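# Six arms lift marquee roof off posts, lower it

## Task

Lift the roof of the marquee (canopy) clear of its four posts and set it down low on the table top. It must stay there on its own once every gripper has opened and the arms have withdrawn, since a roof that is only in place because a robot holds it does not count. All other objects must stay where they are, upright and not leaning. Nothing rigid may be knocked or carried outside the work area.

## Robot and tools

Setup. Six identical i2rt Big YAM arms (arm1 to arm6) share one table. Each has six revolute joints, a two-finger gripper and a fisheye camera on the wrist. Two fixed room cameras, cam_high and cam_low, also watch the scene. All positions use one scene frame: origin on the floor, +z up, and the table top sits near z=0.72 m. The arm feet are at approximately: arm1 (+0.29, +0.65), facing -102 deg; arm2 (-0.22, +0.65), facing -85; arm3 (-0.31, -0.65), facing +99; arm4 (+0.24, -0.65), facing +83; arm5 (-0.70, -0.07), facing +8; arm6 (+0.70, +0.08), facing +166. Headings are measured counter-clockwise from +x. So arm1 and arm2 sit on the +y edge, arm3 and arm4 on the -y edge, arm5 on the -x end and arm6 on the +x end. The hand can reach roughly 1.0 m out from the joint1 axis.

Joints. Every command is an absolute joint target, never an offset. Angles are in radians and the gripper is in metres.
- joint1_rad, range -2.879 to 2.879: yaws the whole arm about its foot. Positive is counter-clockwise seen from above, and 0 points along the foot's facing.
- joint2_rad, range 0 to 3.141: shoulder. At 0 the upper arm lies back, near level, and raising the value lifts it up and then over to the front.
- joint3_rad, range 0 to 3.019: elbow. 0 means fully folded, and larger values open it.
- joint4_rad, range -1.692 to 1.57: hand pitch. Positive tilts the fingertips up.
- joint5_rad, range -1.57 to 1.57: sideways hand swing. Positive is toward the arm's right.
- joint6_rad, range -2.094 to 2.094: hand roll. Positive is clockwise when viewed from behind the hand.
- gripper_m, range 0 to 0.093: the gap between the fingertips. Each finger pad squeezes with about 50 to 62 N at most.
A joint counts as arrived within these tolerances: ±0.045, ±0.14, ±0.09, ±0.055, ±0.03, ±0.035 and ±0.003. The joints move at different speeds, so the hand can sweep a curved path between postures. An action lasts at most 15 s. The hand point lies midway between the fingertips. Its z axis runs along the fingers and its y axis is the opening direction. With joints 1 and 6 at 0 and the hand level and forward, the wrist camera sits above the hand and looks at the fingertips.

Tools.
- execute_actions: takes actions, a list holding one action or none. The action maps arm names to {"joints": {...}}, using only the joint names above. Arms may be listed in any subset, and all listed motions start at once. A joint or arm left out keeps its previous target and may go on pushing. An unknown key or an out-of-range value rejects the whole call, and then nothing moves. Optional cameras is a list drawn from arm1_cam_wrist through arm6_cam_wrist, cam_high, cam_low or "all". Omitting it, passing null or passing ["all"] returns every camera; [] returns none. The result gives each robot's state plus images at the end of the call, in the order given on the "pictures" line. An empty list only observes.
- wait: seconds from 0 to 10. Nothing new is commanded during it.
- zoom_image: camera plus region [x0, y0, x1, y1], in pixels of that camera's latest full image, with (0,0) at the top-left. The region can be at most 504x504.
- finished_scene: scene (integer 1 or 2). This is final, and the result reports success. If a result reports a stop, any later motion calls in the same reply are skipped.

Reading results. joint_positions gives the actual angles. joint_status tells how each commanded joint ended:
- "off_target": it stopped short and may still be pushing.
- "contact_stop" or "time_out": it now holds where it stopped. A timed-out joint may instead keep pushing toward a target near where it stands, and on_its_own lists it.
- "not_followed": the self/inter-arm collision check withheld the arm's targets. The gripper part of that action still runs, and the arm may retry the withheld targets later.
- "limit_stop_at_motor_heat": see heat below.
In on_its_own, "held at" is the held target, not the position. To relieve a pushing joint, command its reported position. A very small change in target may not move a joint at all. A joint carrying weight slowly sags.

Cameras. Each camera has a calibration line: K, distortion D, T_world_to_cam (scene to camera, metres) and pos_world. Wrist cameras are fisheye, 504x504; cam_high and cam_low are pinhole with radial distortion, also 504x504. cam_high hangs about 2.09 m up near (0.02, -0.27), looking down. cam_low is at about (1.68, -0.72, 1.22), looking in from the +x, -y side. Calibration may be off by a couple of degrees and several millimetres. Wrist camera poses come from the joint readings, so they carry extra error.

Cautions. The arms do not stop on contact and can press hard. Two robots pressing firmly together fails the task at once, and a hard collision can too. The collision check can act late and does not cover fingers, gripper housings or wrist cameras. Keep arms well apart, especially when several reach under one roof. Avoid drops, slams, slipping grips and dragging other objects. Sustained pushing or holding a load heats motors. MOTOR HOT appears at 85 °C. At 100 °C an OVER-TEMPERATURE FAULT drops that whole arm and its gripper until it cools, and the affected joints then show limit_stop_at_motor_heat; resend those targets afterwards. Motors keep holding while you think, so lower the load promptly. Loose objects can occasionally be nudged by outside disturbances. Faster robot motion is better. Finish with grippers open and arms pulled back away from the roof.

Each tool is called after "Request:" as name([rows], argument=value, ...), one row to a line, values as JSON.

## Session

I'll start by looking at the current state of the scene.

Request:
execute_actions(actions=[])

Scene clock: 0.00 s.
arm1.joint_positions: joint1_rad=+0.252 joint2_rad=+0.419 joint3_rad=+0.544 joint4_rad=-1.242 joint5_rad=+0.202 joint6_rad=-0.409 gripper_m=+0.095
arm1.joint_status: not commanded
arm1.hand: x=+0.2697 y=+0.4593 z=+0.9862 quat_wxyz=(-0.053, -0.519, -0.819, +0.239) (m; scene frame)
arm2.joint_positions: joint1_rad=-0.337 joint2_rad=+0.511 joint3_rad=+0.394 joint4_rad=-0.999 joint5_rad=-0.259 joint6_rad=+0.291 gripper_m=+0.094
arm2.joint_status: not commanded
arm2.hand: x=-0.2231 y=+0.4359 z=+0.9117 quat_wxyz=(-0.248, -0.819, -0.514, +0.060) (m; scene frame)
arm3.joint_positions: joint1_rad=+0.102 joint2_rad=+0.333 joint3_rad=+0.633 joint4_rad=-1.390 joint5_rad=+0.304 joint6_rad=+0.501 gripper_m=+0.095
arm3.joint_status: not commanded
arm3.hand: x=-0.3101 y=-0.4834 z=+1.0072 quat_wxyz=(-0.228, +0.582, -0.762, -0.168) (m; scene frame)
arm4.joint_positions: joint1_rad=-0.183 joint2_rad=+0.481 joint3_rad=+0.478 joint4_rad=-1.114 joint5_rad=-0.167 joint6_rad=-0.552 gripper_m=+0.095
arm4.joint_status: not commanded
arm4.hand: x=+0.2741 y=-0.4423 z=+0.9352 quat_wxyz=(-0.174, +0.781, -0.580, -0.154) (m; scene frame)
arm5.joint_positions: joint1_rad=+0.390 joint2_rad=+0.396 joint3_rad=+0.599 joint4_rad=-1.309 joint5_rad=+0.085 joint6_rad=+0.246 gripper_m=+0.094
arm5.joint_status: not commanded
arm5.hand: x=-0.5285 y=+0.0003 z=+0.9691 quat_wxyz=(-0.224, +0.105, -0.968, -0.047) (m; scene frame)
arm6.joint_positions: joint1_rad=-0.293 joint2_rad=+0.495 joint3_rad=+0.434 joint4_rad=-1.040 joint5_rad=-0.314 joint6_rad=-0.191 gripper_m=+0.094
arm6.joint_status: not commanded
arm6.hand: x=+0.4935 y=+0.1415 z=+0.9264 quat_wxyz=(+0.063, +0.952, -0.128, -0.272) (m; scene frame)
pictures: arm1_cam_wrist, arm2_cam_wrist, arm3_cam_wrist, arm4_cam_wrist, arm5_cam_wrist, arm6_cam_wrist, cam_high, cam_low
Images, in order (width x height): arm1_cam_wrist 504x504, arm2_cam_wrist 504x504, arm3_cam_wrist 504x504, arm4_cam_wrist 504x504, arm5_cam_wrist 504x504, arm6_cam_wrist 504x504, cam_high 504x504, cam_low 504x504.

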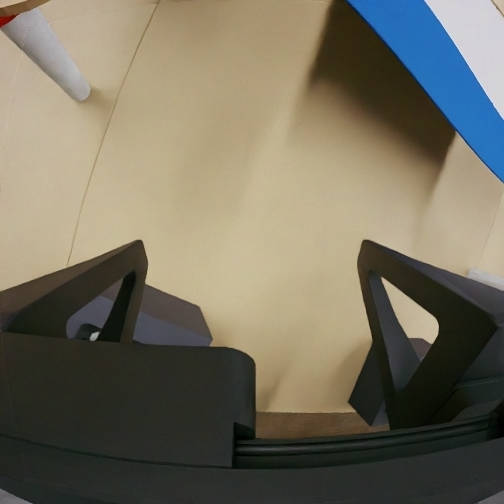

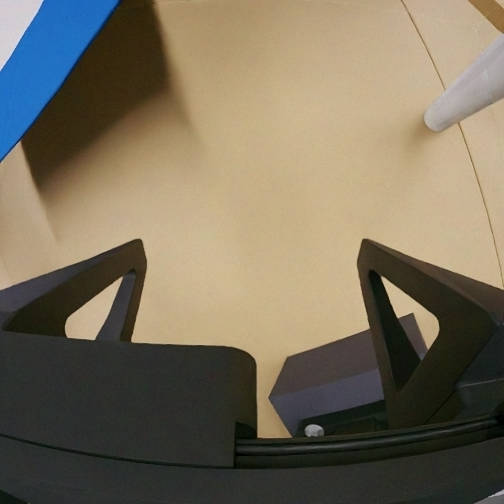

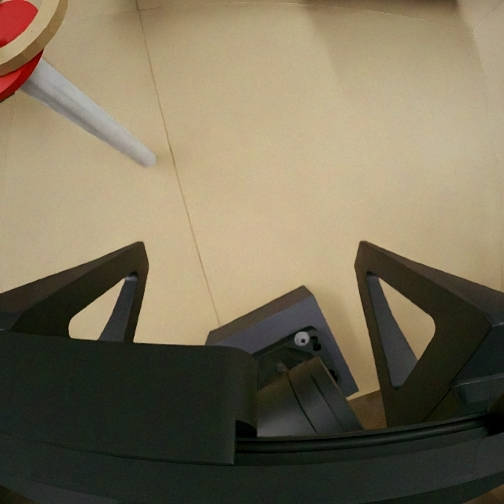

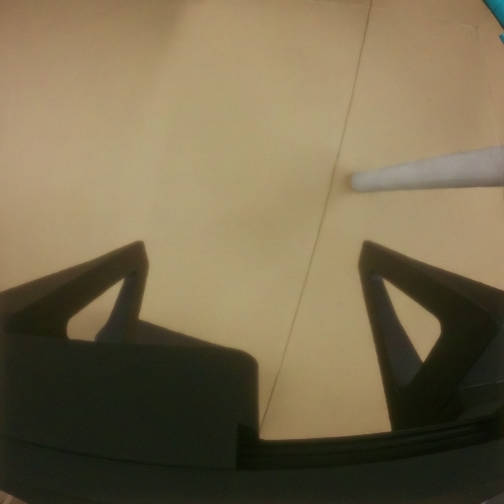

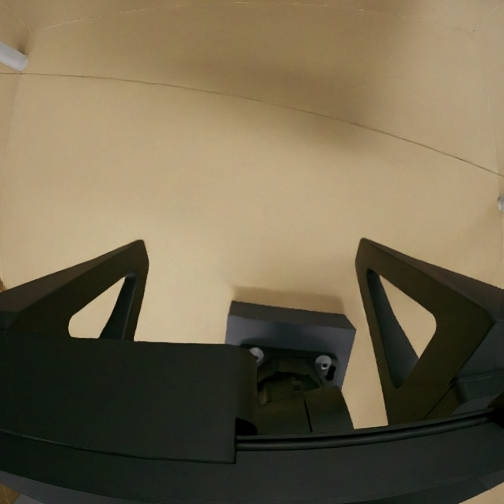

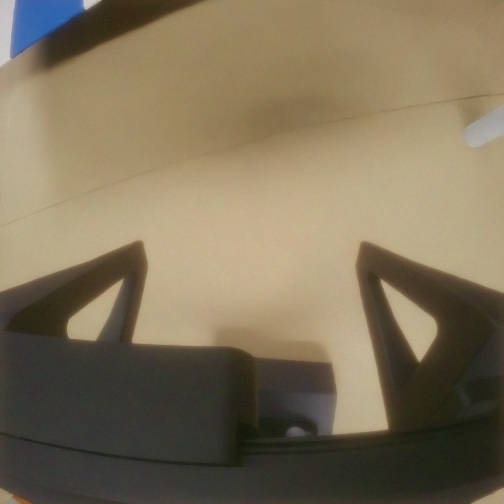

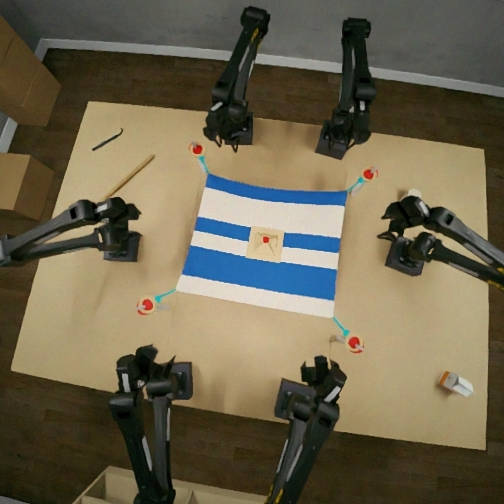

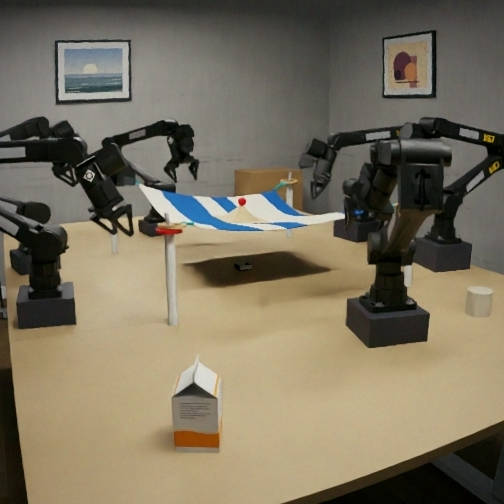

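Request:
zoom_image(camera="cam_high", region=[120, 130, 400, 370])

Request:
zoom_image(camera="cam_low", region=[100, 160, 420, 340])

Region (120, 130, 400, 370) of cam_high's 504x504 image, scaled by 1.800, with more detail than that image has; it fills the top 432 rows of this view, and the rest is white.

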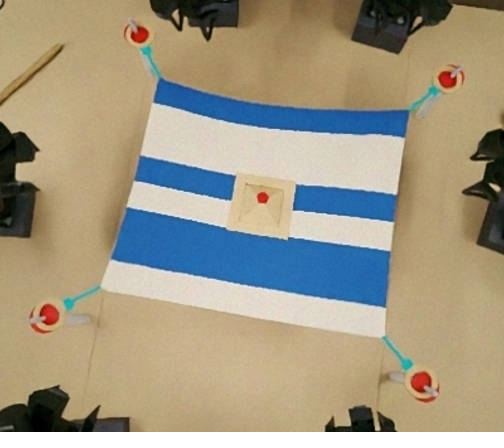

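Region (100, 160, 420, 340) of cam_low's 504x504 image, scaled by 1.575, with more detail than that image has; it fills the top 284 rows of this view, and the rest is white.

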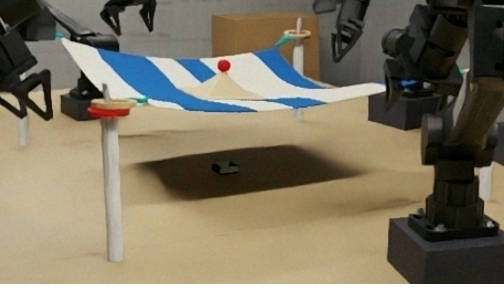

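Request:
zoom_image(camera="cam_low", region=[140, 200, 280, 290])

Request:
zoom_image(camera="cam_high", region=[320, 300, 390, 370])

Request:
zoom_image(camera="cam_high", region=[125, 270, 195, 340])

Request:
zoom_image(camera="cam_high", region=[170, 125, 240, 195])

Request:
zoom_image(camera="cam_high", region=[330, 145, 400, 215])

Region (140, 200, 280, 290) of cam_low's 504x504 image, scaled by 3.600, with more detail than that image has; it fills the top 324 rows of this view, and the rest is white.

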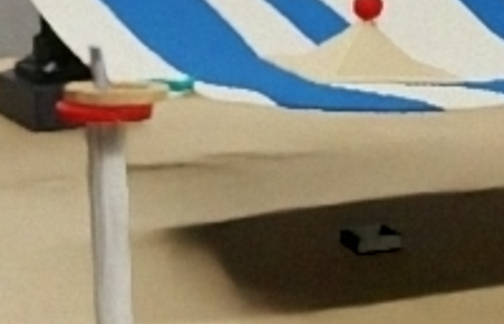

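Region (320, 300, 390, 370) of cam_high's 504x504 image, scaled by 7.200, with more detail than that image has.

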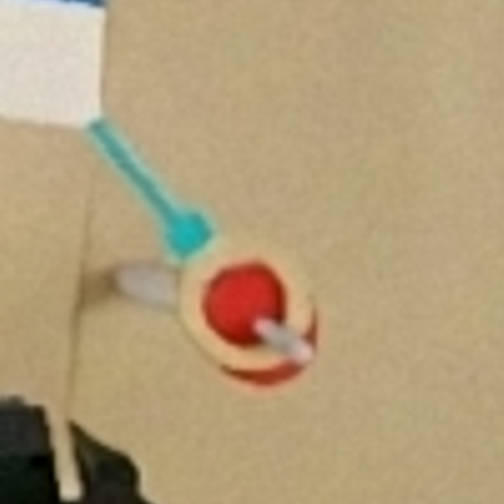

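Region (125, 270, 195, 340) of cam_high's 504x504 image, scaled by 7.200, with more detail than that image has.

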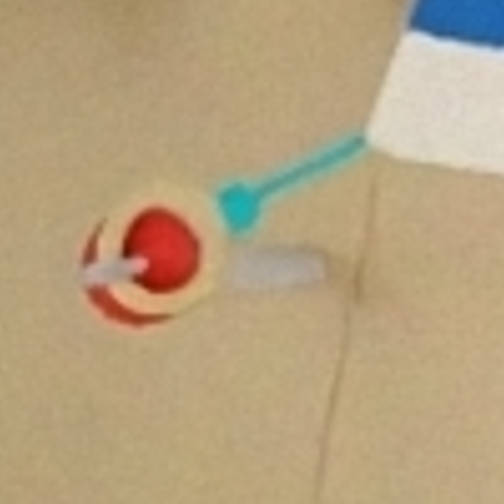

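Region (170, 125, 240, 195) of cam_high's 504x504 image, scaled by 7.200, with more detail than that image has.

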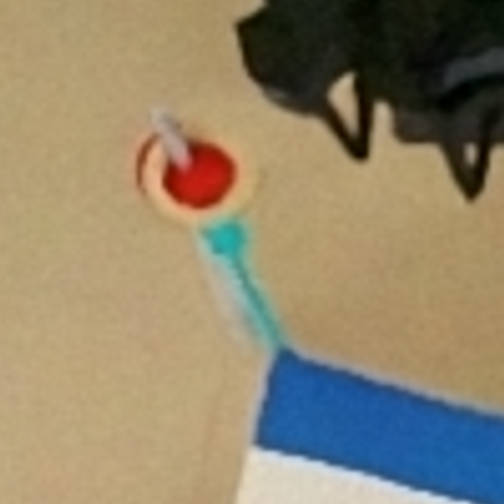

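Region (330, 145, 400, 215) of cam_high's 504x504 image, scaled by 7.200, with more detail than that image has.

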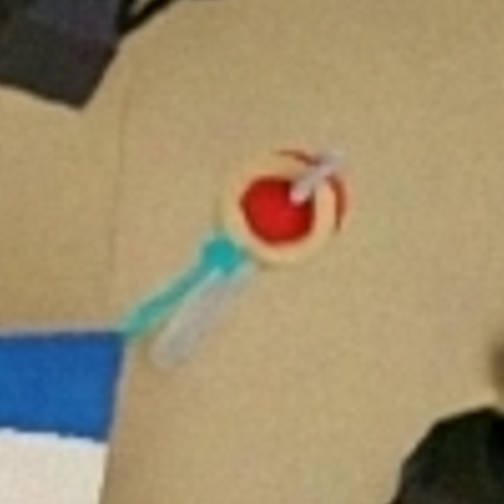

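Request:
execute_actions([
  {"arm1": {"joints": {"joint4_rad": -1.65}}, "arm2": {"joints": {"joint3_rad": 0.9}}, "arm3": {"joints": {"joint2_rad": 0.8}}, "arm4": {"joints": {"joint5_rad": -0.7}}, "arm5": {"joints": {"joint1_rad": -0.1}}, "arm6": {"joints": {"joint2_rad": 0.9, "joint3_rad": 0.84}}},
], cameras=["cam_high"])

Scene clock: 11.80 s.
arm1.joint_positions: joint1_rad=+0.252 joint2_rad=+0.419 joint3_rad=+0.544 joint4_rad=-1.639 joint5_rad=+0.202 joint6_rad=-0.409 gripper_m=+0.095
arm1.joint_status: all done
arm1.hand: x=+0.2623 y=+0.5515 z=+0.9619 quat_wxyz=(+0.063, -0.514, -0.851, +0.081) (m; scene frame)
arm2.joint_positions: joint1_rad=-0.337 joint2_rad=+0.511 joint3_rad=+0.865 joint4_rad=-0.999 joint5_rad=-0.259 joint6_rad=+0.291 gripper_m=+0.094
arm2.joint_status: all done
arm2.hand: x=-0.2373 y=+0.3712 z=+1.1598 quat_wxyz=(-0.401, -0.737, -0.499, +0.217) (m; scene frame)
arm3.joint_positions: joint1_rad=+0.102 joint2_rad=+0.804 joint3_rad=+0.633 joint4_rad=-1.390 joint5_rad=+0.304 joint6_rad=+0.501 gripper_m=+0.095
arm3.joint_status: all done
arm3.hand: x=-0.3178 y=-0.4581 z=+0.9345 quat_wxyz=(-0.147, +0.627, -0.763, +0.047) (m; scene frame)
arm4.joint_positions: joint1_rad=-0.183 joint2_rad=+0.481 joint3_rad=+0.478 joint4_rad=-1.114 joint5_rad=-0.695 joint6_rad=-0.552 gripper_m=+0.095
arm4.joint_status: all done
arm4.hand: x=+0.1915 y=-0.4338 z=+0.9694 quat_wxyz=(-0.073, +0.772, -0.501, -0.384) (m; scene frame)
arm5.joint_positions: joint1_rad=-0.096 joint2_rad=+0.396 joint3_rad=+0.599 joint4_rad=-1.309 joint5_rad=+0.085 joint6_rad=+0.246 gripper_m=+0.094
arm5.joint_status: all done
arm5.hand: x=-0.5146 y=-0.0869 z=+0.9683 quat_wxyz=(-0.227, -0.131, -0.965, +0.011) (m; scene frame)
arm6.joint_positions: joint1_rad=-0.293 joint2_rad=+0.900 joint3_rad=+0.786 joint4_rad=-1.040 joint5_rad=-0.314 joint6_rad=-0.191 gripper_m=+0.094
arm6.joint_status: all done
arm6.hand: x=+0.4029 y=+0.1953 z=+1.0003 quat_wxyz=(+0.073, +0.957, -0.132, -0.248) (m; scene frame)
pictures: cam_high
Images, in order (width x height): cam_high 504x504.

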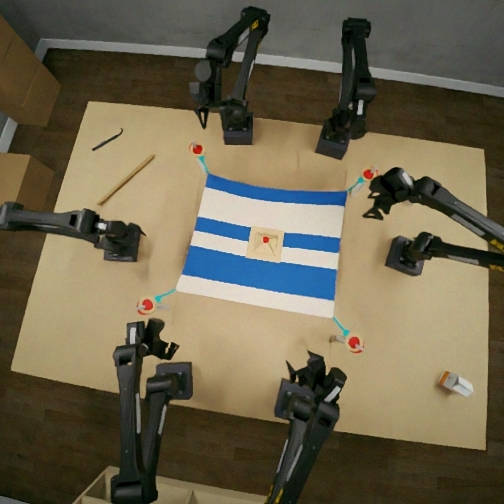

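Request:
execute_actions([
  {"arm1": {"joints": {"joint1_rad": 0.447, "joint2_rad": 0.85, "joint3_rad": 1.15, "joint4_rad": -1.486, "joint5_rad": 0.0, "joint6_rad": 1.03}}, "arm2": {"joints": {"joint1_rad": -0.433, "joint2_rad": 0.85, "joint3_rad": 1.175, "joint4_rad": -1.523, "joint5_rad": 0.0, "joint6_rad": -0.927}}, "arm3": {"joints": {"joint1_rad": -0.08, "joint2_rad": 0.9, "joint3_rad": 1.285, "joint4_rad": -1.533, "joint5_rad": 0.0, "joint6_rad": 1.0}}, "arm4": {"joints": {"joint1_rad": -0.21, "joint2_rad": 0.9, "joint3_rad": 1.265, "joint4_rad": -1.53, "joint5_rad": 0.0, "joint6_rad": -1.127}}, "arm6": {"joints": {"joint1_rad": 0.0, "joint2_rad": 0.3, "joint3_rad": 0.5, "joint4_rad": -1.4, "joint5_rad": 0.0}}},
], cameras=["cam_high"])

Scene clock: 30.13 s.
arm1.joint_positions: joint1_rad=+0.444 joint2_rad=+0.852 joint3_rad=+1.096 joint4_rad=-1.494 joint5_rad=+0.003 joint6_rad=+1.018 gripper_m=+0.095
arm1.joint_status: all done
arm1.hand: x=+0.3610 y=+0.3883 z=+1.1296 quat_wxyz=(-0.160, -0.904, -0.396, +0.022) (m; scene frame)
arm2.joint_positions: joint1_rad=-0.432 joint2_rad=+0.857 joint3_rad=+1.130 joint4_rad=-1.509 joint5_rad=-0.004 joint6_rad=-0.916 gripper_m=+0.094
arm2.joint_status: all done
arm2.hand: x=-0.3044 y=+0.3886 z=+1.1295 quat_wxyz=(-0.029, -0.459, -0.873, +0.163) (m; scene frame)
arm3.joint_positions: joint1_rad=-0.076 joint2_rad=+0.894 joint3_rad=+1.241 joint4_rad=-1.514 joint5_rad=+0.004 joint6_rad=+0.991 gripper_m=+0.095
arm3.joint_status: all done
arm3.hand: x=-0.3480 y=-0.3637 z=+1.1603 quat_wxyz=(-0.050, +0.340, -0.917, -0.201) (m; scene frame)
arm4.joint_positions: joint1_rad=-0.201 joint2_rad=+0.902 joint3_rad=+1.209 joint4_rad=-1.512 joint5_rad=-0.005 joint6_rad=-1.118 gripper_m=+0.095
arm4.joint_status: all done
arm4.hand: x=+0.3320 y=-0.3666 z=+1.1433 quat_wxyz=(-0.173, +0.914, -0.367, -0.016) (m; scene frame)
arm5.joint_positions: joint1_rad=-0.096 joint2_rad=+0.396 joint3_rad=+0.599 joint4_rad=-1.309 joint5_rad=+0.085 joint6_rad=+0.246 gripper_m=+0.094
arm5.joint_status: not commanded
arm5.hand: x=-0.5146 y=-0.0869 z=+0.9683 quat_wxyz=(-0.227, -0.131, -0.965, +0.011) (m; scene frame)
arm6.joint_positions: joint1_rad=-0.010 joint2_rad=+0.300 joint3_rad=+0.507 joint4_rad=-1.392 joint5_rad=-0.004 joint6_rad=-0.191 gripper_m=+0.094
arm6.joint_status: all done
arm6.hand: x=+0.5591 y=+0.1164 z=+0.9489 quat_wxyz=(-0.038, +0.981, -0.029, -0.190) (m; scene frame)
pictures: cam_high
Images, in order (width x height): cam_high 504x504.

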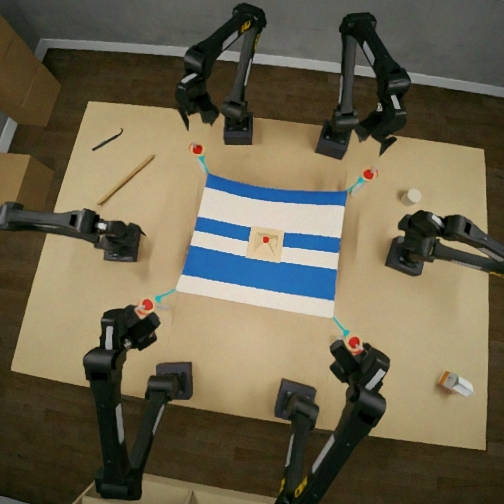

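Request:
execute_actions([
  {"arm1": {"joints": {"joint2_rad": 1.205}}, "arm2": {"joints": {"joint2_rad": 1.191}}, "arm3": {"joints": {"joint2_rad": 1.291}}, "arm4": {"joints": {"joint2_rad": 1.276}}},
], cameras=["arm1_cam_wrist", "arm2_cam_wrist", "arm3_cam_wrist", "arm4_cam_wrist", "cam_low"])

Scene clock: 32.63 s.
arm1.joint_positions: joint1_rad=+0.444 joint2_rad=+1.212 joint3_rad=+1.103 joint4_rad=-1.494 joint5_rad=+0.003 joint6_rad=+1.019 gripper_m=+0.095
arm1.joint_status: all done
arm1.hand: x=+0.3756 y=+0.3378 z=+1.0319 quat_wxyz=(+0.015, -0.916, -0.401, -0.002) (m; scene frame)
arm2.joint_positions: joint1_rad=-0.432 joint2_rad=+1.203 joint3_rad=+1.143 joint4_rad=-1.511 joint5_rad=-0.004 joint6_rad=-0.917 gripper_m=+0.094
arm2.joint_status: all done
arm2.hand: x=-0.3219 y=+0.3353 z=+1.0368 quat_wxyz=(-0.001, -0.466, -0.885, -0.001) (m; scene frame)
arm3.joint_positions: joint1_rad=-0.076 joint2_rad=+1.294 joint3_rad=+1.246 joint4_rad=-1.517 joint5_rad=+0.004 joint6_rad=+0.992 gripper_m=+0.095
arm3.joint_status: all done
arm3.hand: x=-0.3574 y=-0.2895 z=+1.0379 quat_wxyz=(-0.006, +0.348, -0.938, -0.008) (m; scene frame)
arm4.joint_positions: joint1_rad=-0.201 joint2_rad=+1.287 joint3_rad=+1.212 joint4_rad=-1.514 joint5_rad=-0.004 joint6_rad=-1.119 gripper_m=+0.095
arm4.joint_status: all done
arm4.hand: x=+0.3513 y=-0.3064 z=+1.0252 quat_wxyz=(+0.018, +0.928, -0.373, -0.002) (m; scene frame)
arm5.joint_positions: joint1_rad=-0.096 joint2_rad=+0.396 joint3_rad=+0.599 joint4_rad=-1.309 joint5_rad=+0.085 joint6_rad=+0.246 gripper_m=+0.094
arm5.joint_status: not commanded
arm5.hand: x=-0.5146 y=-0.0869 z=+0.9683 quat_wxyz=(-0.227, -0.131, -0.965, +0.011) (m; scene frame)
arm6.joint_positions: joint1_rad=-0.010 joint2_rad=+0.300 joint3_rad=+0.507 joint4_rad=-1.392 joint5_rad=-0.004 joint6_rad=-0.191 gripper_m=+0.094
arm6.joint_status: not commanded
arm6.hand: x=+0.5591 y=+0.1164 z=+0.9489 quat_wxyz=(-0.038, +0.981, -0.029, -0.190) (m; scene frame)
pictures: arm1_cam_wrist, arm2_cam_wrist, arm3_cam_wrist, arm4_cam_wrist, cam_low
camera_calibration (this result's frames):
arm1_cam_wrist: T_world_to_cam=[[-0.734541, 0.677979, 0.028162, 0.0215187], [0.554787, 0.576139, 0.60023, -1.01682], [0.390718, 0.456518, -0.799332, 0.644797], [0, 0, 0, 1]] pos_world=[0.327989, 0.276877, 1.12512]
arm2_cam_wrist: T_world_to_cam=[[-0.82601, -0.563651, 0.00197623, -0.0765165], [-0.453127, 0.666119, 0.59242, -0.980948], [-0.335235, 0.48845, -0.805627, 0.683702], [0, 0, 0, 1]] pos_world=[-0.278497, 0.276345, 1.13209]
arm3_cam_wrist: T_world_to_cam=[[0.656356, -0.754378, 0.0105379, 0.00337625], [-0.621907, -0.533085, 0.573631, -0.966669], [-0.427117, -0.38306, -0.819046, 0.709163], [0, 0, 0, 1]] pos_world=[-0.300498, -0.241118, 1.13531]
arm4_cam_wrist: T_world_to_cam=[[0.696224, 0.716952, -0.0353806, 0.00841697], [0.59515, -0.548982, 0.586869, -0.972182], [0.401334, -0.429649, -0.808909, 0.678741], [0, 0, 0, 1]] pos_world=[0.300332, -0.248124, 1.11988]
Images, in order (width x height): arm1_cam_wrist 504x504, arm2_cam_wrist 504x504, arm3_cam_wrist 504x504, arm4_cam_wrist 504x504, cam_low 504x504.

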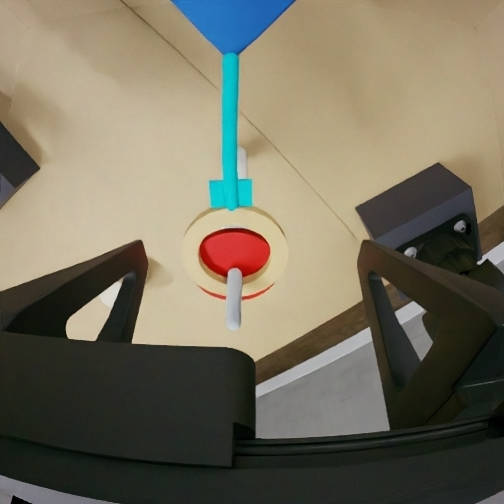

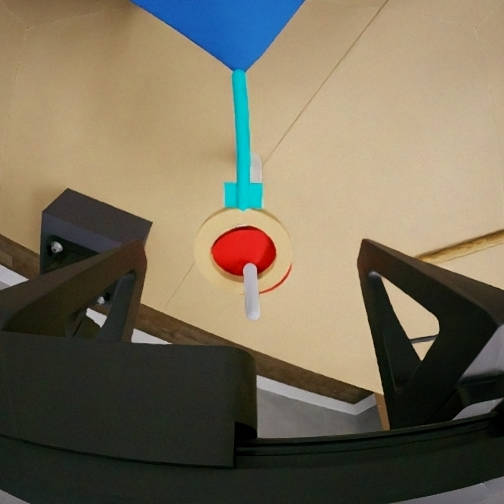

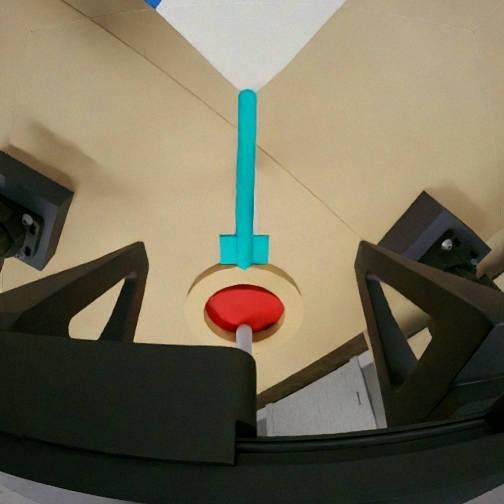

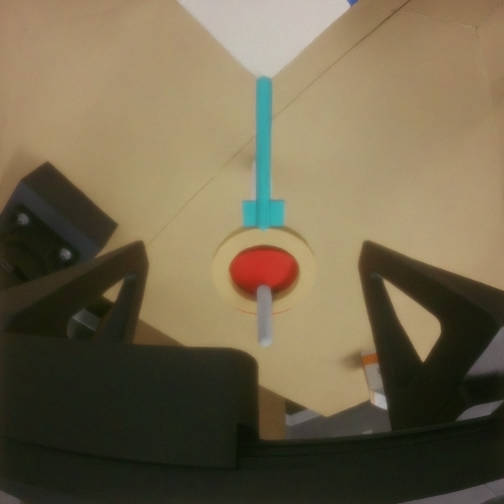

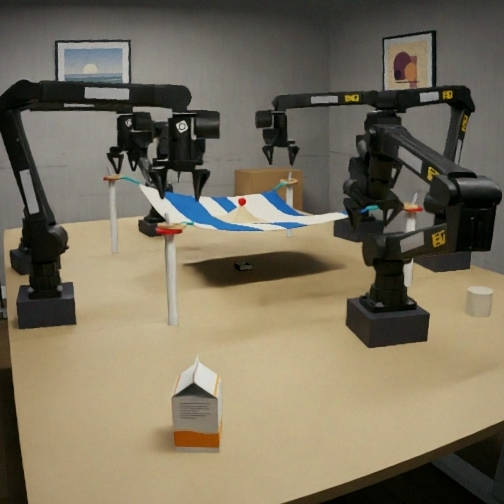

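Request:
zoom_image(camera="arm1_cam_wrist", region=[150, 130, 330, 340])

Request:
zoom_image(camera="arm2_cam_wrist", region=[150, 130, 330, 340])

Request:
zoom_image(camera="arm3_cam_wrist", region=[150, 150, 330, 360])

Request:
zoom_image(camera="arm4_cam_wrist", region=[170, 140, 350, 350])

Request:
zoom_image(camera="cam_low", region=[90, 140, 440, 340])

Region (150, 130, 330, 340) of arm1_cam_wrist's 504x504 image, scaled by 2.400, with more detail than that image has; it fills the left 432 columns of this view, and the rest is white.

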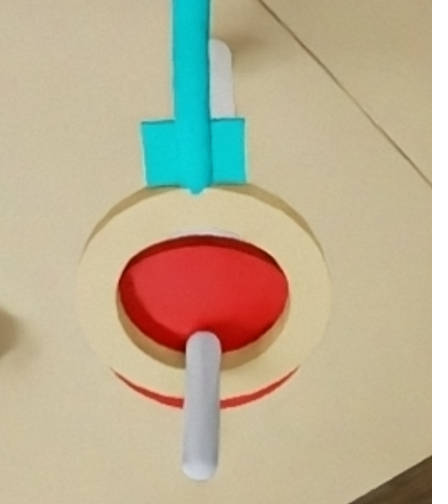

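Region (150, 130, 330, 340) of arm2_cam_wrist's 504x504 image, scaled by 2.400, with more detail than that image has; it fills the left 432 columns of this view, and the rest is white.

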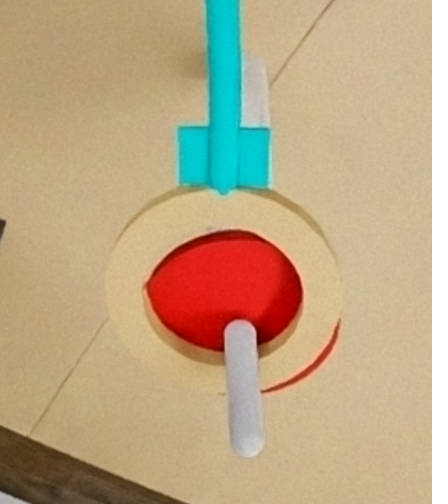

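Region (150, 150, 330, 360) of arm3_cam_wrist's 504x504 image, scaled by 2.400, with more detail than that image has; it fills the left 432 columns of this view, and the rest is white.

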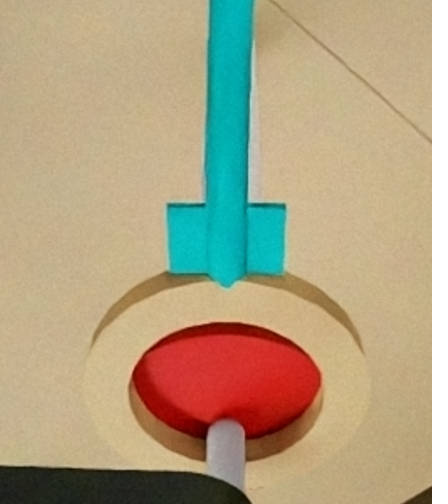

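Region (170, 140, 350, 350) of arm4_cam_wrist's 504x504 image, scaled by 2.400, with more detail than that image has; it fills the left 432 columns of this view, and the rest is white.

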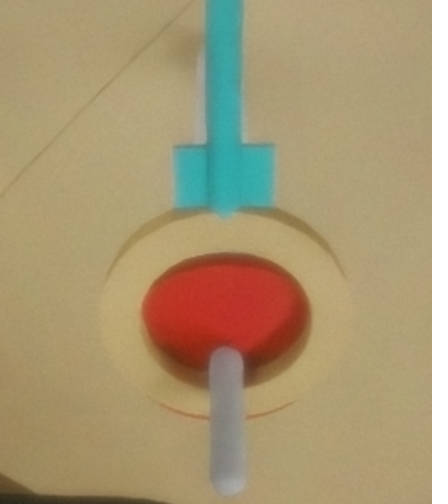

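Region (90, 140, 440, 340) of cam_low's 504x504 image, scaled by 1.440, with more detail than that image has; it fills the top 288 rows of this view, and the rest is white.

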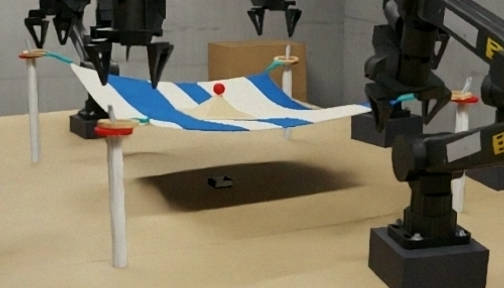

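Request:
zoom_image(camera="cam_low", region=[95, 150, 165, 200])

Request:
zoom_image(camera="cam_low", region=[340, 180, 430, 240])

Request:
zoom_image(camera="cam_low", region=[145, 190, 215, 240])

Request:
zoom_image(camera="cam_low", region=[250, 150, 320, 200])

Region (95, 150, 165, 200) of cam_low's 504x504 image, scaled by 7.200, with more detail than that image has; it fills the top 360 rows of this view, and the rest is white.

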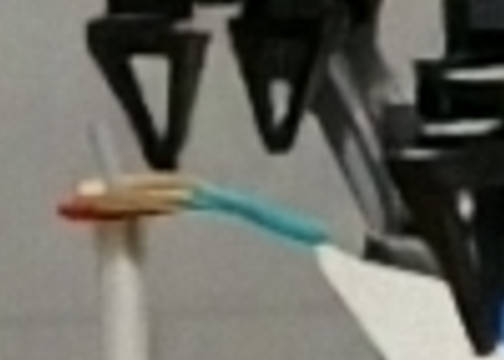

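Region (340, 180, 430, 240) of cam_low's 504x504 image, scaled by 5.600, with more detail than that image has.

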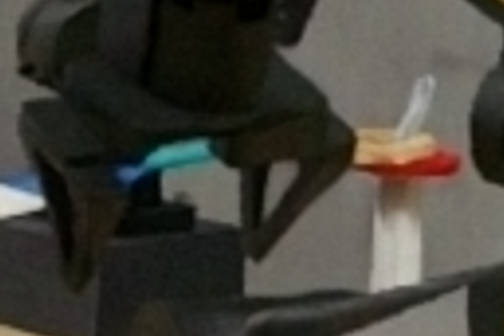

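Region (145, 190, 215, 240) of cam_low's 504x504 image, scaled by 7.200, with more detail than that image has; it fills the top 360 rows of this view, and the rest is white.

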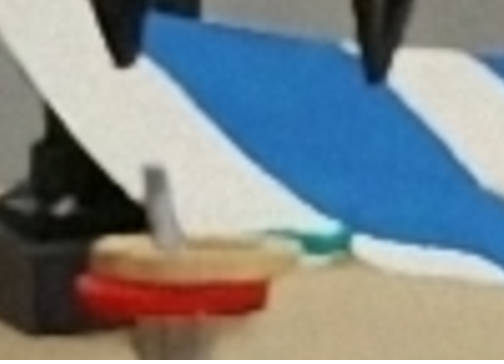

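Region (250, 150, 320, 200) of cam_low's 504x504 image, scaled by 7.200, with more detail than that image has; it fills the top 360 rows of this view, and the rest is white.

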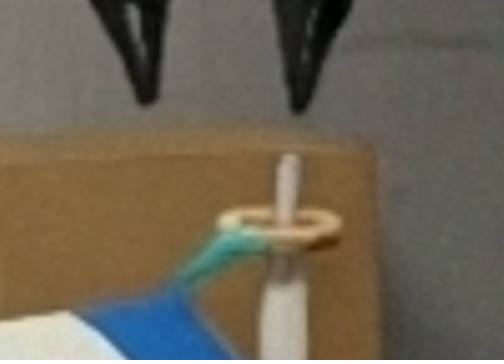

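Request:
execute_actions([
  {"arm1": {"joints": {"joint2_rad": 1.228, "joint3_rad": 1.015, "joint4_rad": -1.346}}, "arm2": {"joints": {"joint1_rad": -0.45, "joint3_rad": 0.98, "joint4_rad": -1.348}}, "arm3": {"joints": {"joint1_rad": -0.048}}, "arm4": {"joints": {"joint1_rad": -0.235, "joint3_rad": 1.105, "joint4_rad": -1.384}}},
], cameras=["arm1_cam_wrist", "arm2_cam_wrist", "arm3_cam_wrist", "arm4_cam_wrist"])

Scene clock: 43.40 s.
arm1.joint_positions: joint1_rad=+0.444 joint2_rad=+1.228 joint3_rad=+1.013 joint4_rad=-1.359 joint5_rad=+0.003 joint6_rad=+1.019 gripper_m=+0.095
arm1.joint_status: all done
arm1.hand: x=+0.3776 y=+0.3312 z=+0.9932 quat_wxyz=(+0.000, -0.916, -0.401, +0.000) (m; scene frame)
arm2.joint_positions: joint1_rad=-0.443 joint2_rad=+1.193 joint3_rad=+0.974 joint4_rad=-1.363 joint5_rad=-0.004 joint6_rad=-0.917 gripper_m=+0.094
arm2.joint_status: all done
arm2.hand: x=-0.3208 y=+0.3509 z=+0.9758 quat_wxyz=(+0.000, -0.471, -0.882, -0.007) (m; scene frame)
arm3.joint_positions: joint1_rad=-0.055 joint2_rad=+1.294 joint3_rad=+1.246 joint4_rad=-1.517 joint5_rad=+0.003 joint6_rad=+0.992 gripper_m=+0.095
arm3.joint_status: all done
arm3.hand: x=-0.3652 y=-0.2906 z=+1.0379 quat_wxyz=(-0.005, +0.358, -0.934, -0.008) (m; scene frame)
arm4.joint_positions: joint1_rad=-0.227 joint2_rad=+1.281 joint3_rad=+1.108 joint4_rad=-1.402 joint5_rad=-0.004 joint6_rad=-1.119 gripper_m=+0.095
arm4.joint_status: all done
arm4.hand: x=+0.3588 y=-0.3131 z=+0.9878 quat_wxyz=(+0.011, +0.923, -0.385, -0.003) (m; scene frame)
arm5.joint_positions: joint1_rad=-0.096 joint2_rad=+0.396 joint3_rad=+0.599 joint4_rad=-1.309 joint5_rad=+0.085 joint6_rad=+0.246 gripper_m=+0.094
arm5.joint_status: not commanded
arm5.hand: x=-0.5146 y=-0.0869 z=+0.9683 quat_wxyz=(-0.227, -0.131, -0.965, +0.011) (m; scene frame)
arm6.joint_positions: joint1_rad=-0.010 joint2_rad=+0.300 joint3_rad=+0.507 joint4_rad=-1.392 joint5_rad=-0.004 joint6_rad=-0.191 gripper_m=+0.094
arm6.joint_status: not commanded
arm6.hand: x=+0.5591 y=+0.1164 z=+0.9489 quat_wxyz=(-0.038, +0.981, -0.029, -0.190) (m; scene frame)
pictures: arm1_cam_wrist, arm2_cam_wrist, arm3_cam_wrist, arm4_cam_wrist
camera_calibration (this result's frames):
arm1_cam_wrist: T_world_to_cam=[[-0.734583, 0.678514, 0.00250101, 0.0538202], [0.550023, 0.593308, 0.587758, -0.982474], [0.397318, 0.433133, -0.809033, 0.631003], [0, 0, 0, 1]] pos_world=[0.32921, 0.273084, 1.08782]
arm2_cam_wrist: T_world_to_cam=[[-0.832406, -0.554114, -0.0076597, -0.0626775], [-0.447775, 0.664388, 0.598403, -0.958122], [-0.326494, 0.501544, -0.801159, 0.621207], [0, 0, 0, 1]] pos_world=[-0.278376, 0.290272, 1.07055]
arm3_cam_wrist: T_world_to_cam=[[0.672326, -0.740181, 0.0105391, 0.0176421], [-0.610313, -0.546194, 0.573751, -0.971799], [-0.418923, -0.392179, -0.818962, 0.705634], [0, 0, 0, 1]] pos_world=[-0.309357, -0.240997, 1.13527]
arm4_cam_wrist: T_world_to_cam=[[0.715016, 0.698743, -0.0225832, -0.0184246], [0.577512, -0.57214, 0.582354, -0.954873], [0.393995, -0.429435, -0.812621, 0.648957], [0, 0, 0, 1]] pos_world=[0.308938, -0.254762, 1.08301]
Images, in order (width x height): arm1_cam_wrist 504x504, arm2_cam_wrist 504x504, arm3_cam_wrist 504x504, arm4_cam_wrist 504x504.

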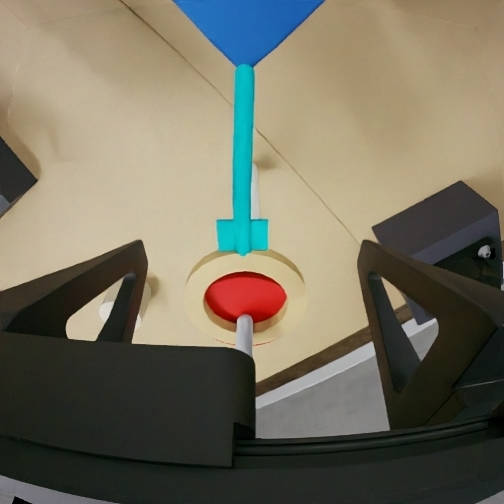

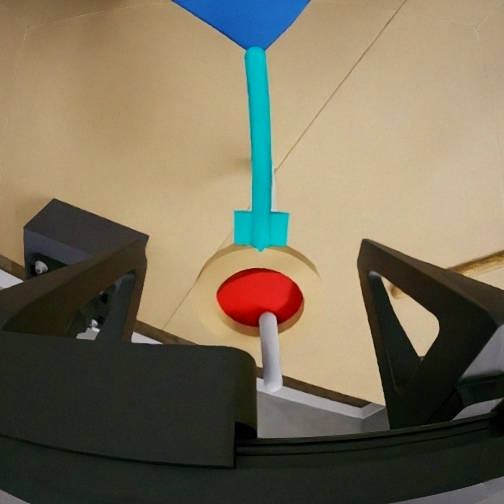

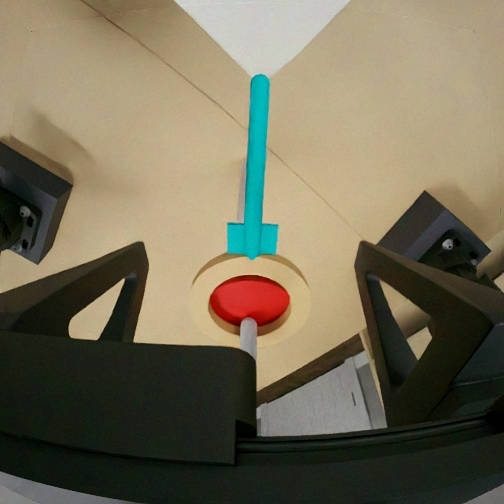

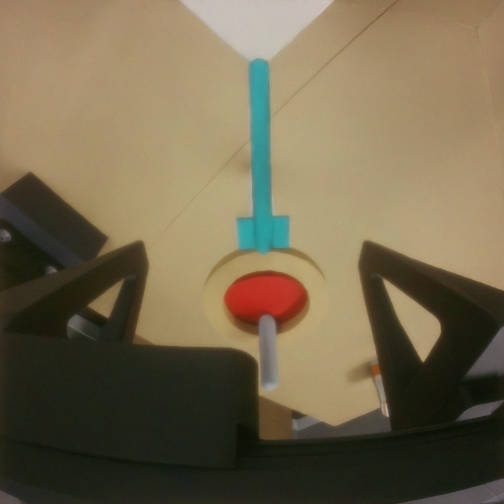

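Request:
zoom_image(camera="arm1_cam_wrist", region=[126, 190, 378, 310])

Request:
zoom_image(camera="arm2_cam_wrist", region=[126, 190, 378, 310])

Request:
zoom_image(camera="arm3_cam_wrist", region=[126, 190, 378, 310])

Request:
zoom_image(camera="arm4_cam_wrist", region=[126, 190, 378, 310])

Region (126, 190, 378, 310) of arm1_cam_wrist's 504x504 image, scaled by 2.000, with more detail than that image has; it fills the top 240 rows of this view, and the rest is white.

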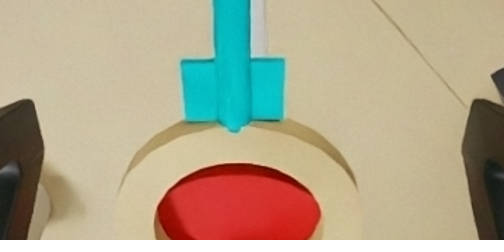

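Region (126, 190, 378, 310) of arm2_cam_wrist's 504x504 image, scaled by 2.000, with more detail than that image has; it fills the top 240 rows of this view, and the rest is white.

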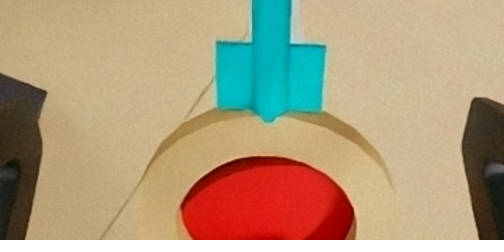

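Region (126, 190, 378, 310) of arm3_cam_wrist's 504x504 image, scaled by 2.000, with more detail than that image has; it fills the top 240 rows of this view, and the rest is white.

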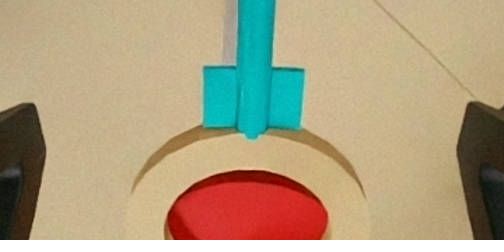

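Region (126, 190, 378, 310) of arm4_cam_wrist's 504x504 image, scaled by 2.000, with more detail than that image has; it fills the top 240 rows of this view, and the rest is white.

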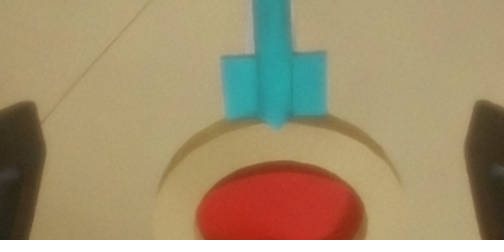

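Request:
execute_actions([
  {"arm1": {"joints": {"joint1_rad": 0.472, "joint2_rad": 1.2535, "joint3_rad": 0.946, "joint4_rad": -1.248}}, "arm2": {"joints": {"joint1_rad": -0.457, "joint2_rad": 1.215, "joint3_rad": 0.924, "joint4_rad": -1.26}}, "arm3": {"joints": {"joint1_rad": -0.03, "joint2_rad": 1.291, "joint3_rad": 1.155, "joint4_rad": -1.418}}, "arm4": {"joints": {"joint1_rad": -0.247, "joint2_rad": 1.3035, "joint3_rad": 1.04, "joint4_rad": -1.293}}},
], cameras=["arm1_cam_wrist", "arm2_cam_wrist", "arm3_cam_wrist", "arm4_cam_wrist", "cam_low"])

Scene clock: 49.43 s.
arm1.joint_positions: joint1_rad=+0.467 joint2_rad=+1.254 joint3_rad=+0.945 joint4_rad=-1.261 joint5_rad=+0.003 joint6_rad=+1.019 gripper_m=+0.095
arm1.joint_status: all done
arm1.hand: x=+0.3857 y=+0.3318 z=+0.9600 quat_wxyz=(-0.002, -0.911, -0.412, +0.000) (m; scene frame)
arm2.joint_positions: joint1_rad=-0.449 joint2_rad=+1.204 joint3_rad=+0.922 joint4_rad=-1.276 joint5_rad=-0.004 joint6_rad=-0.917 gripper_m=+0.094
arm2.joint_status: all done
arm2.hand: x=-0.3239 y=+0.3474 z=+0.9535 quat_wxyz=(-0.002, -0.473, -0.881, +0.005) (m; scene frame)
arm3.joint_positions: joint1_rad=-0.038 joint2_rad=+1.290 joint3_rad=+1.161 joint4_rad=-1.437 joint5_rad=+0.003 joint6_rad=+0.992 gripper_m=+0.095
arm3.joint_status: all done
arm3.hand: x=-0.3708 y=-0.2956 z=+1.0071 quat_wxyz=(-0.005, +0.366, -0.931, -0.008) (m; scene frame)
arm4.joint_positions: joint1_rad=-0.237 joint2_rad=+1.301 joint3_rad=+1.047 joint4_rad=-1.312 joint5_rad=-0.004 joint6_rad=-1.119 gripper_m=+0.095
arm4.joint_status: all done
arm4.hand: x=+0.3629 y=-0.3118 z=+0.9583 quat_wxyz=(+0.006, +0.921, -0.389, -0.003) (m; scene frame)
arm5.joint_positions: joint1_rad=-0.096 joint2_rad=+0.396 joint3_rad=+0.599 joint4_rad=-1.309 joint5_rad=+0.085 joint6_rad=+0.246 gripper_m=+0.094
arm5.joint_status: not commanded
arm5.hand: x=-0.5146 y=-0.0869 z=+0.9683 quat_wxyz=(-0.227, -0.131, -0.965, +0.011) (m; scene frame)
arm6.joint_positions: joint1_rad=-0.010 joint2_rad=+0.300 joint3_rad=+0.507 joint4_rad=-1.392 joint5_rad=-0.004 joint6_rad=-0.191 gripper_m=+0.094
arm6.joint_status: not commanded
arm6.hand: x=+0.5591 y=+0.1164 z=+0.9489 quat_wxyz=(-0.038, +0.981, -0.029, -0.190) (m; scene frame)
pictures: arm1_cam_wrist, arm2_cam_wrist, arm3_cam_wrist, arm4_cam_wrist, cam_low
camera_calibration (this result's frames):
arm1_cam_wrist: T_world_to_cam=[[-0.750163, 0.661252, -0.000998889, 0.0745679], [0.535224, 0.608076, 0.586327, -0.965567], [0.388317, 0.439306, -0.810074, 0.603124], [0, 0, 0, 1]] pos_world=[0.338529, 0.272873, 1.05479]
arm2_cam_wrist: T_world_to_cam=[[-0.835523, -0.549318, 0.012291, -0.0890676], [-0.43912, 0.681021, 0.58599, -0.935075], [-0.330265, 0.484211, -0.810225, 0.617557], [0, 0, 0, 1]] pos_world=[-0.28107, 0.288851, 1.0494]
arm3_cam_wrist: T_world_to_cam=[[0.685205, -0.728267, 0.0110337, 0.0257968], [-0.600801, -0.556582, 0.573807, -0.959803], [-0.411744, -0.399805, -0.818916, 0.676446], [0, 0, 0, 1]] pos_world=[-0.315804, -0.244976, 1.10441]
arm4_cam_wrist: T_world_to_cam=[[0.721719, 0.692045, -0.0139758, -0.0356822], [0.570047, -0.582796, 0.579133, -0.936785], [0.392641, -0.425938, -0.815113, 0.627953], [0, 0, 0, 1]] pos_world=[0.313204, -0.253791, 1.05388]
Images, in order (width x height): arm1_cam_wrist 504x504, arm2_cam_wrist 504x504, arm3_cam_wrist 504x504, arm4_cam_wrist 504x504, cam_low 504x504.

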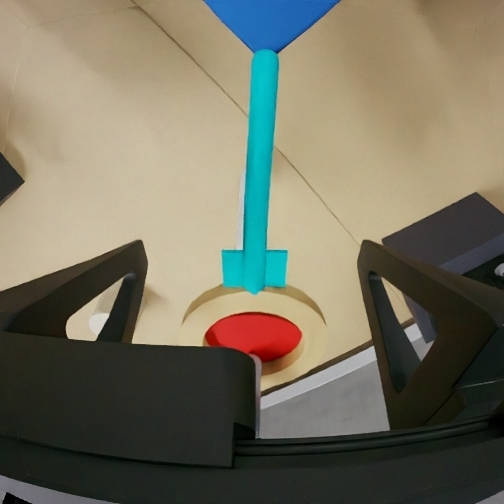

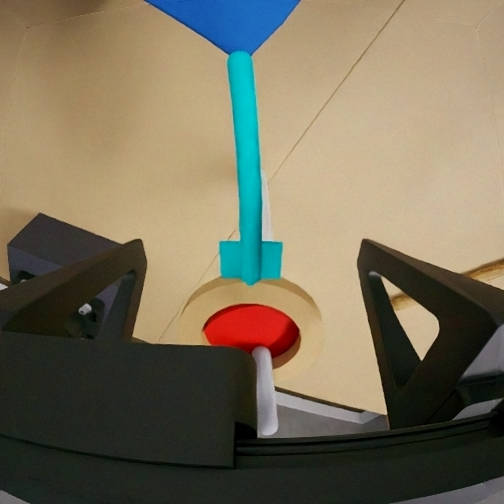

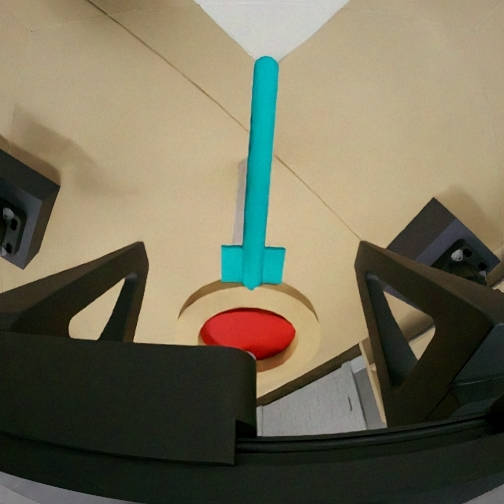

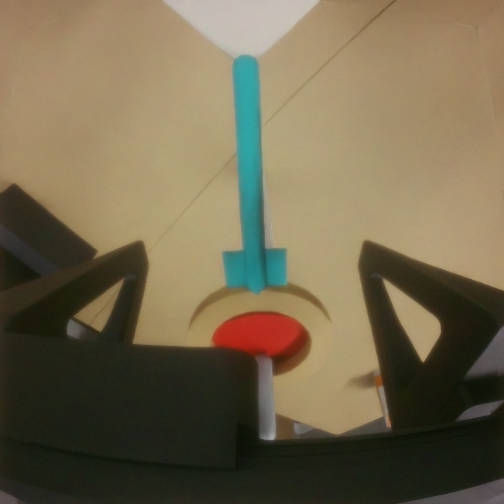

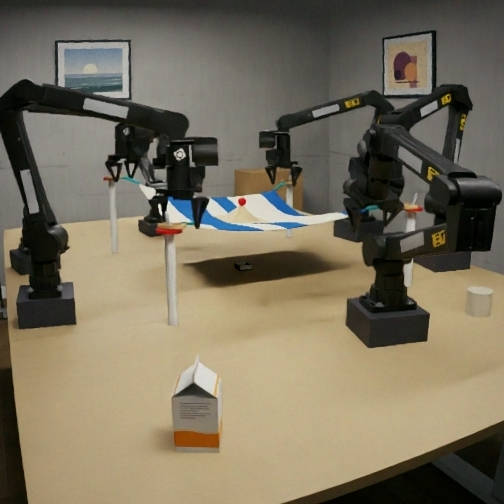

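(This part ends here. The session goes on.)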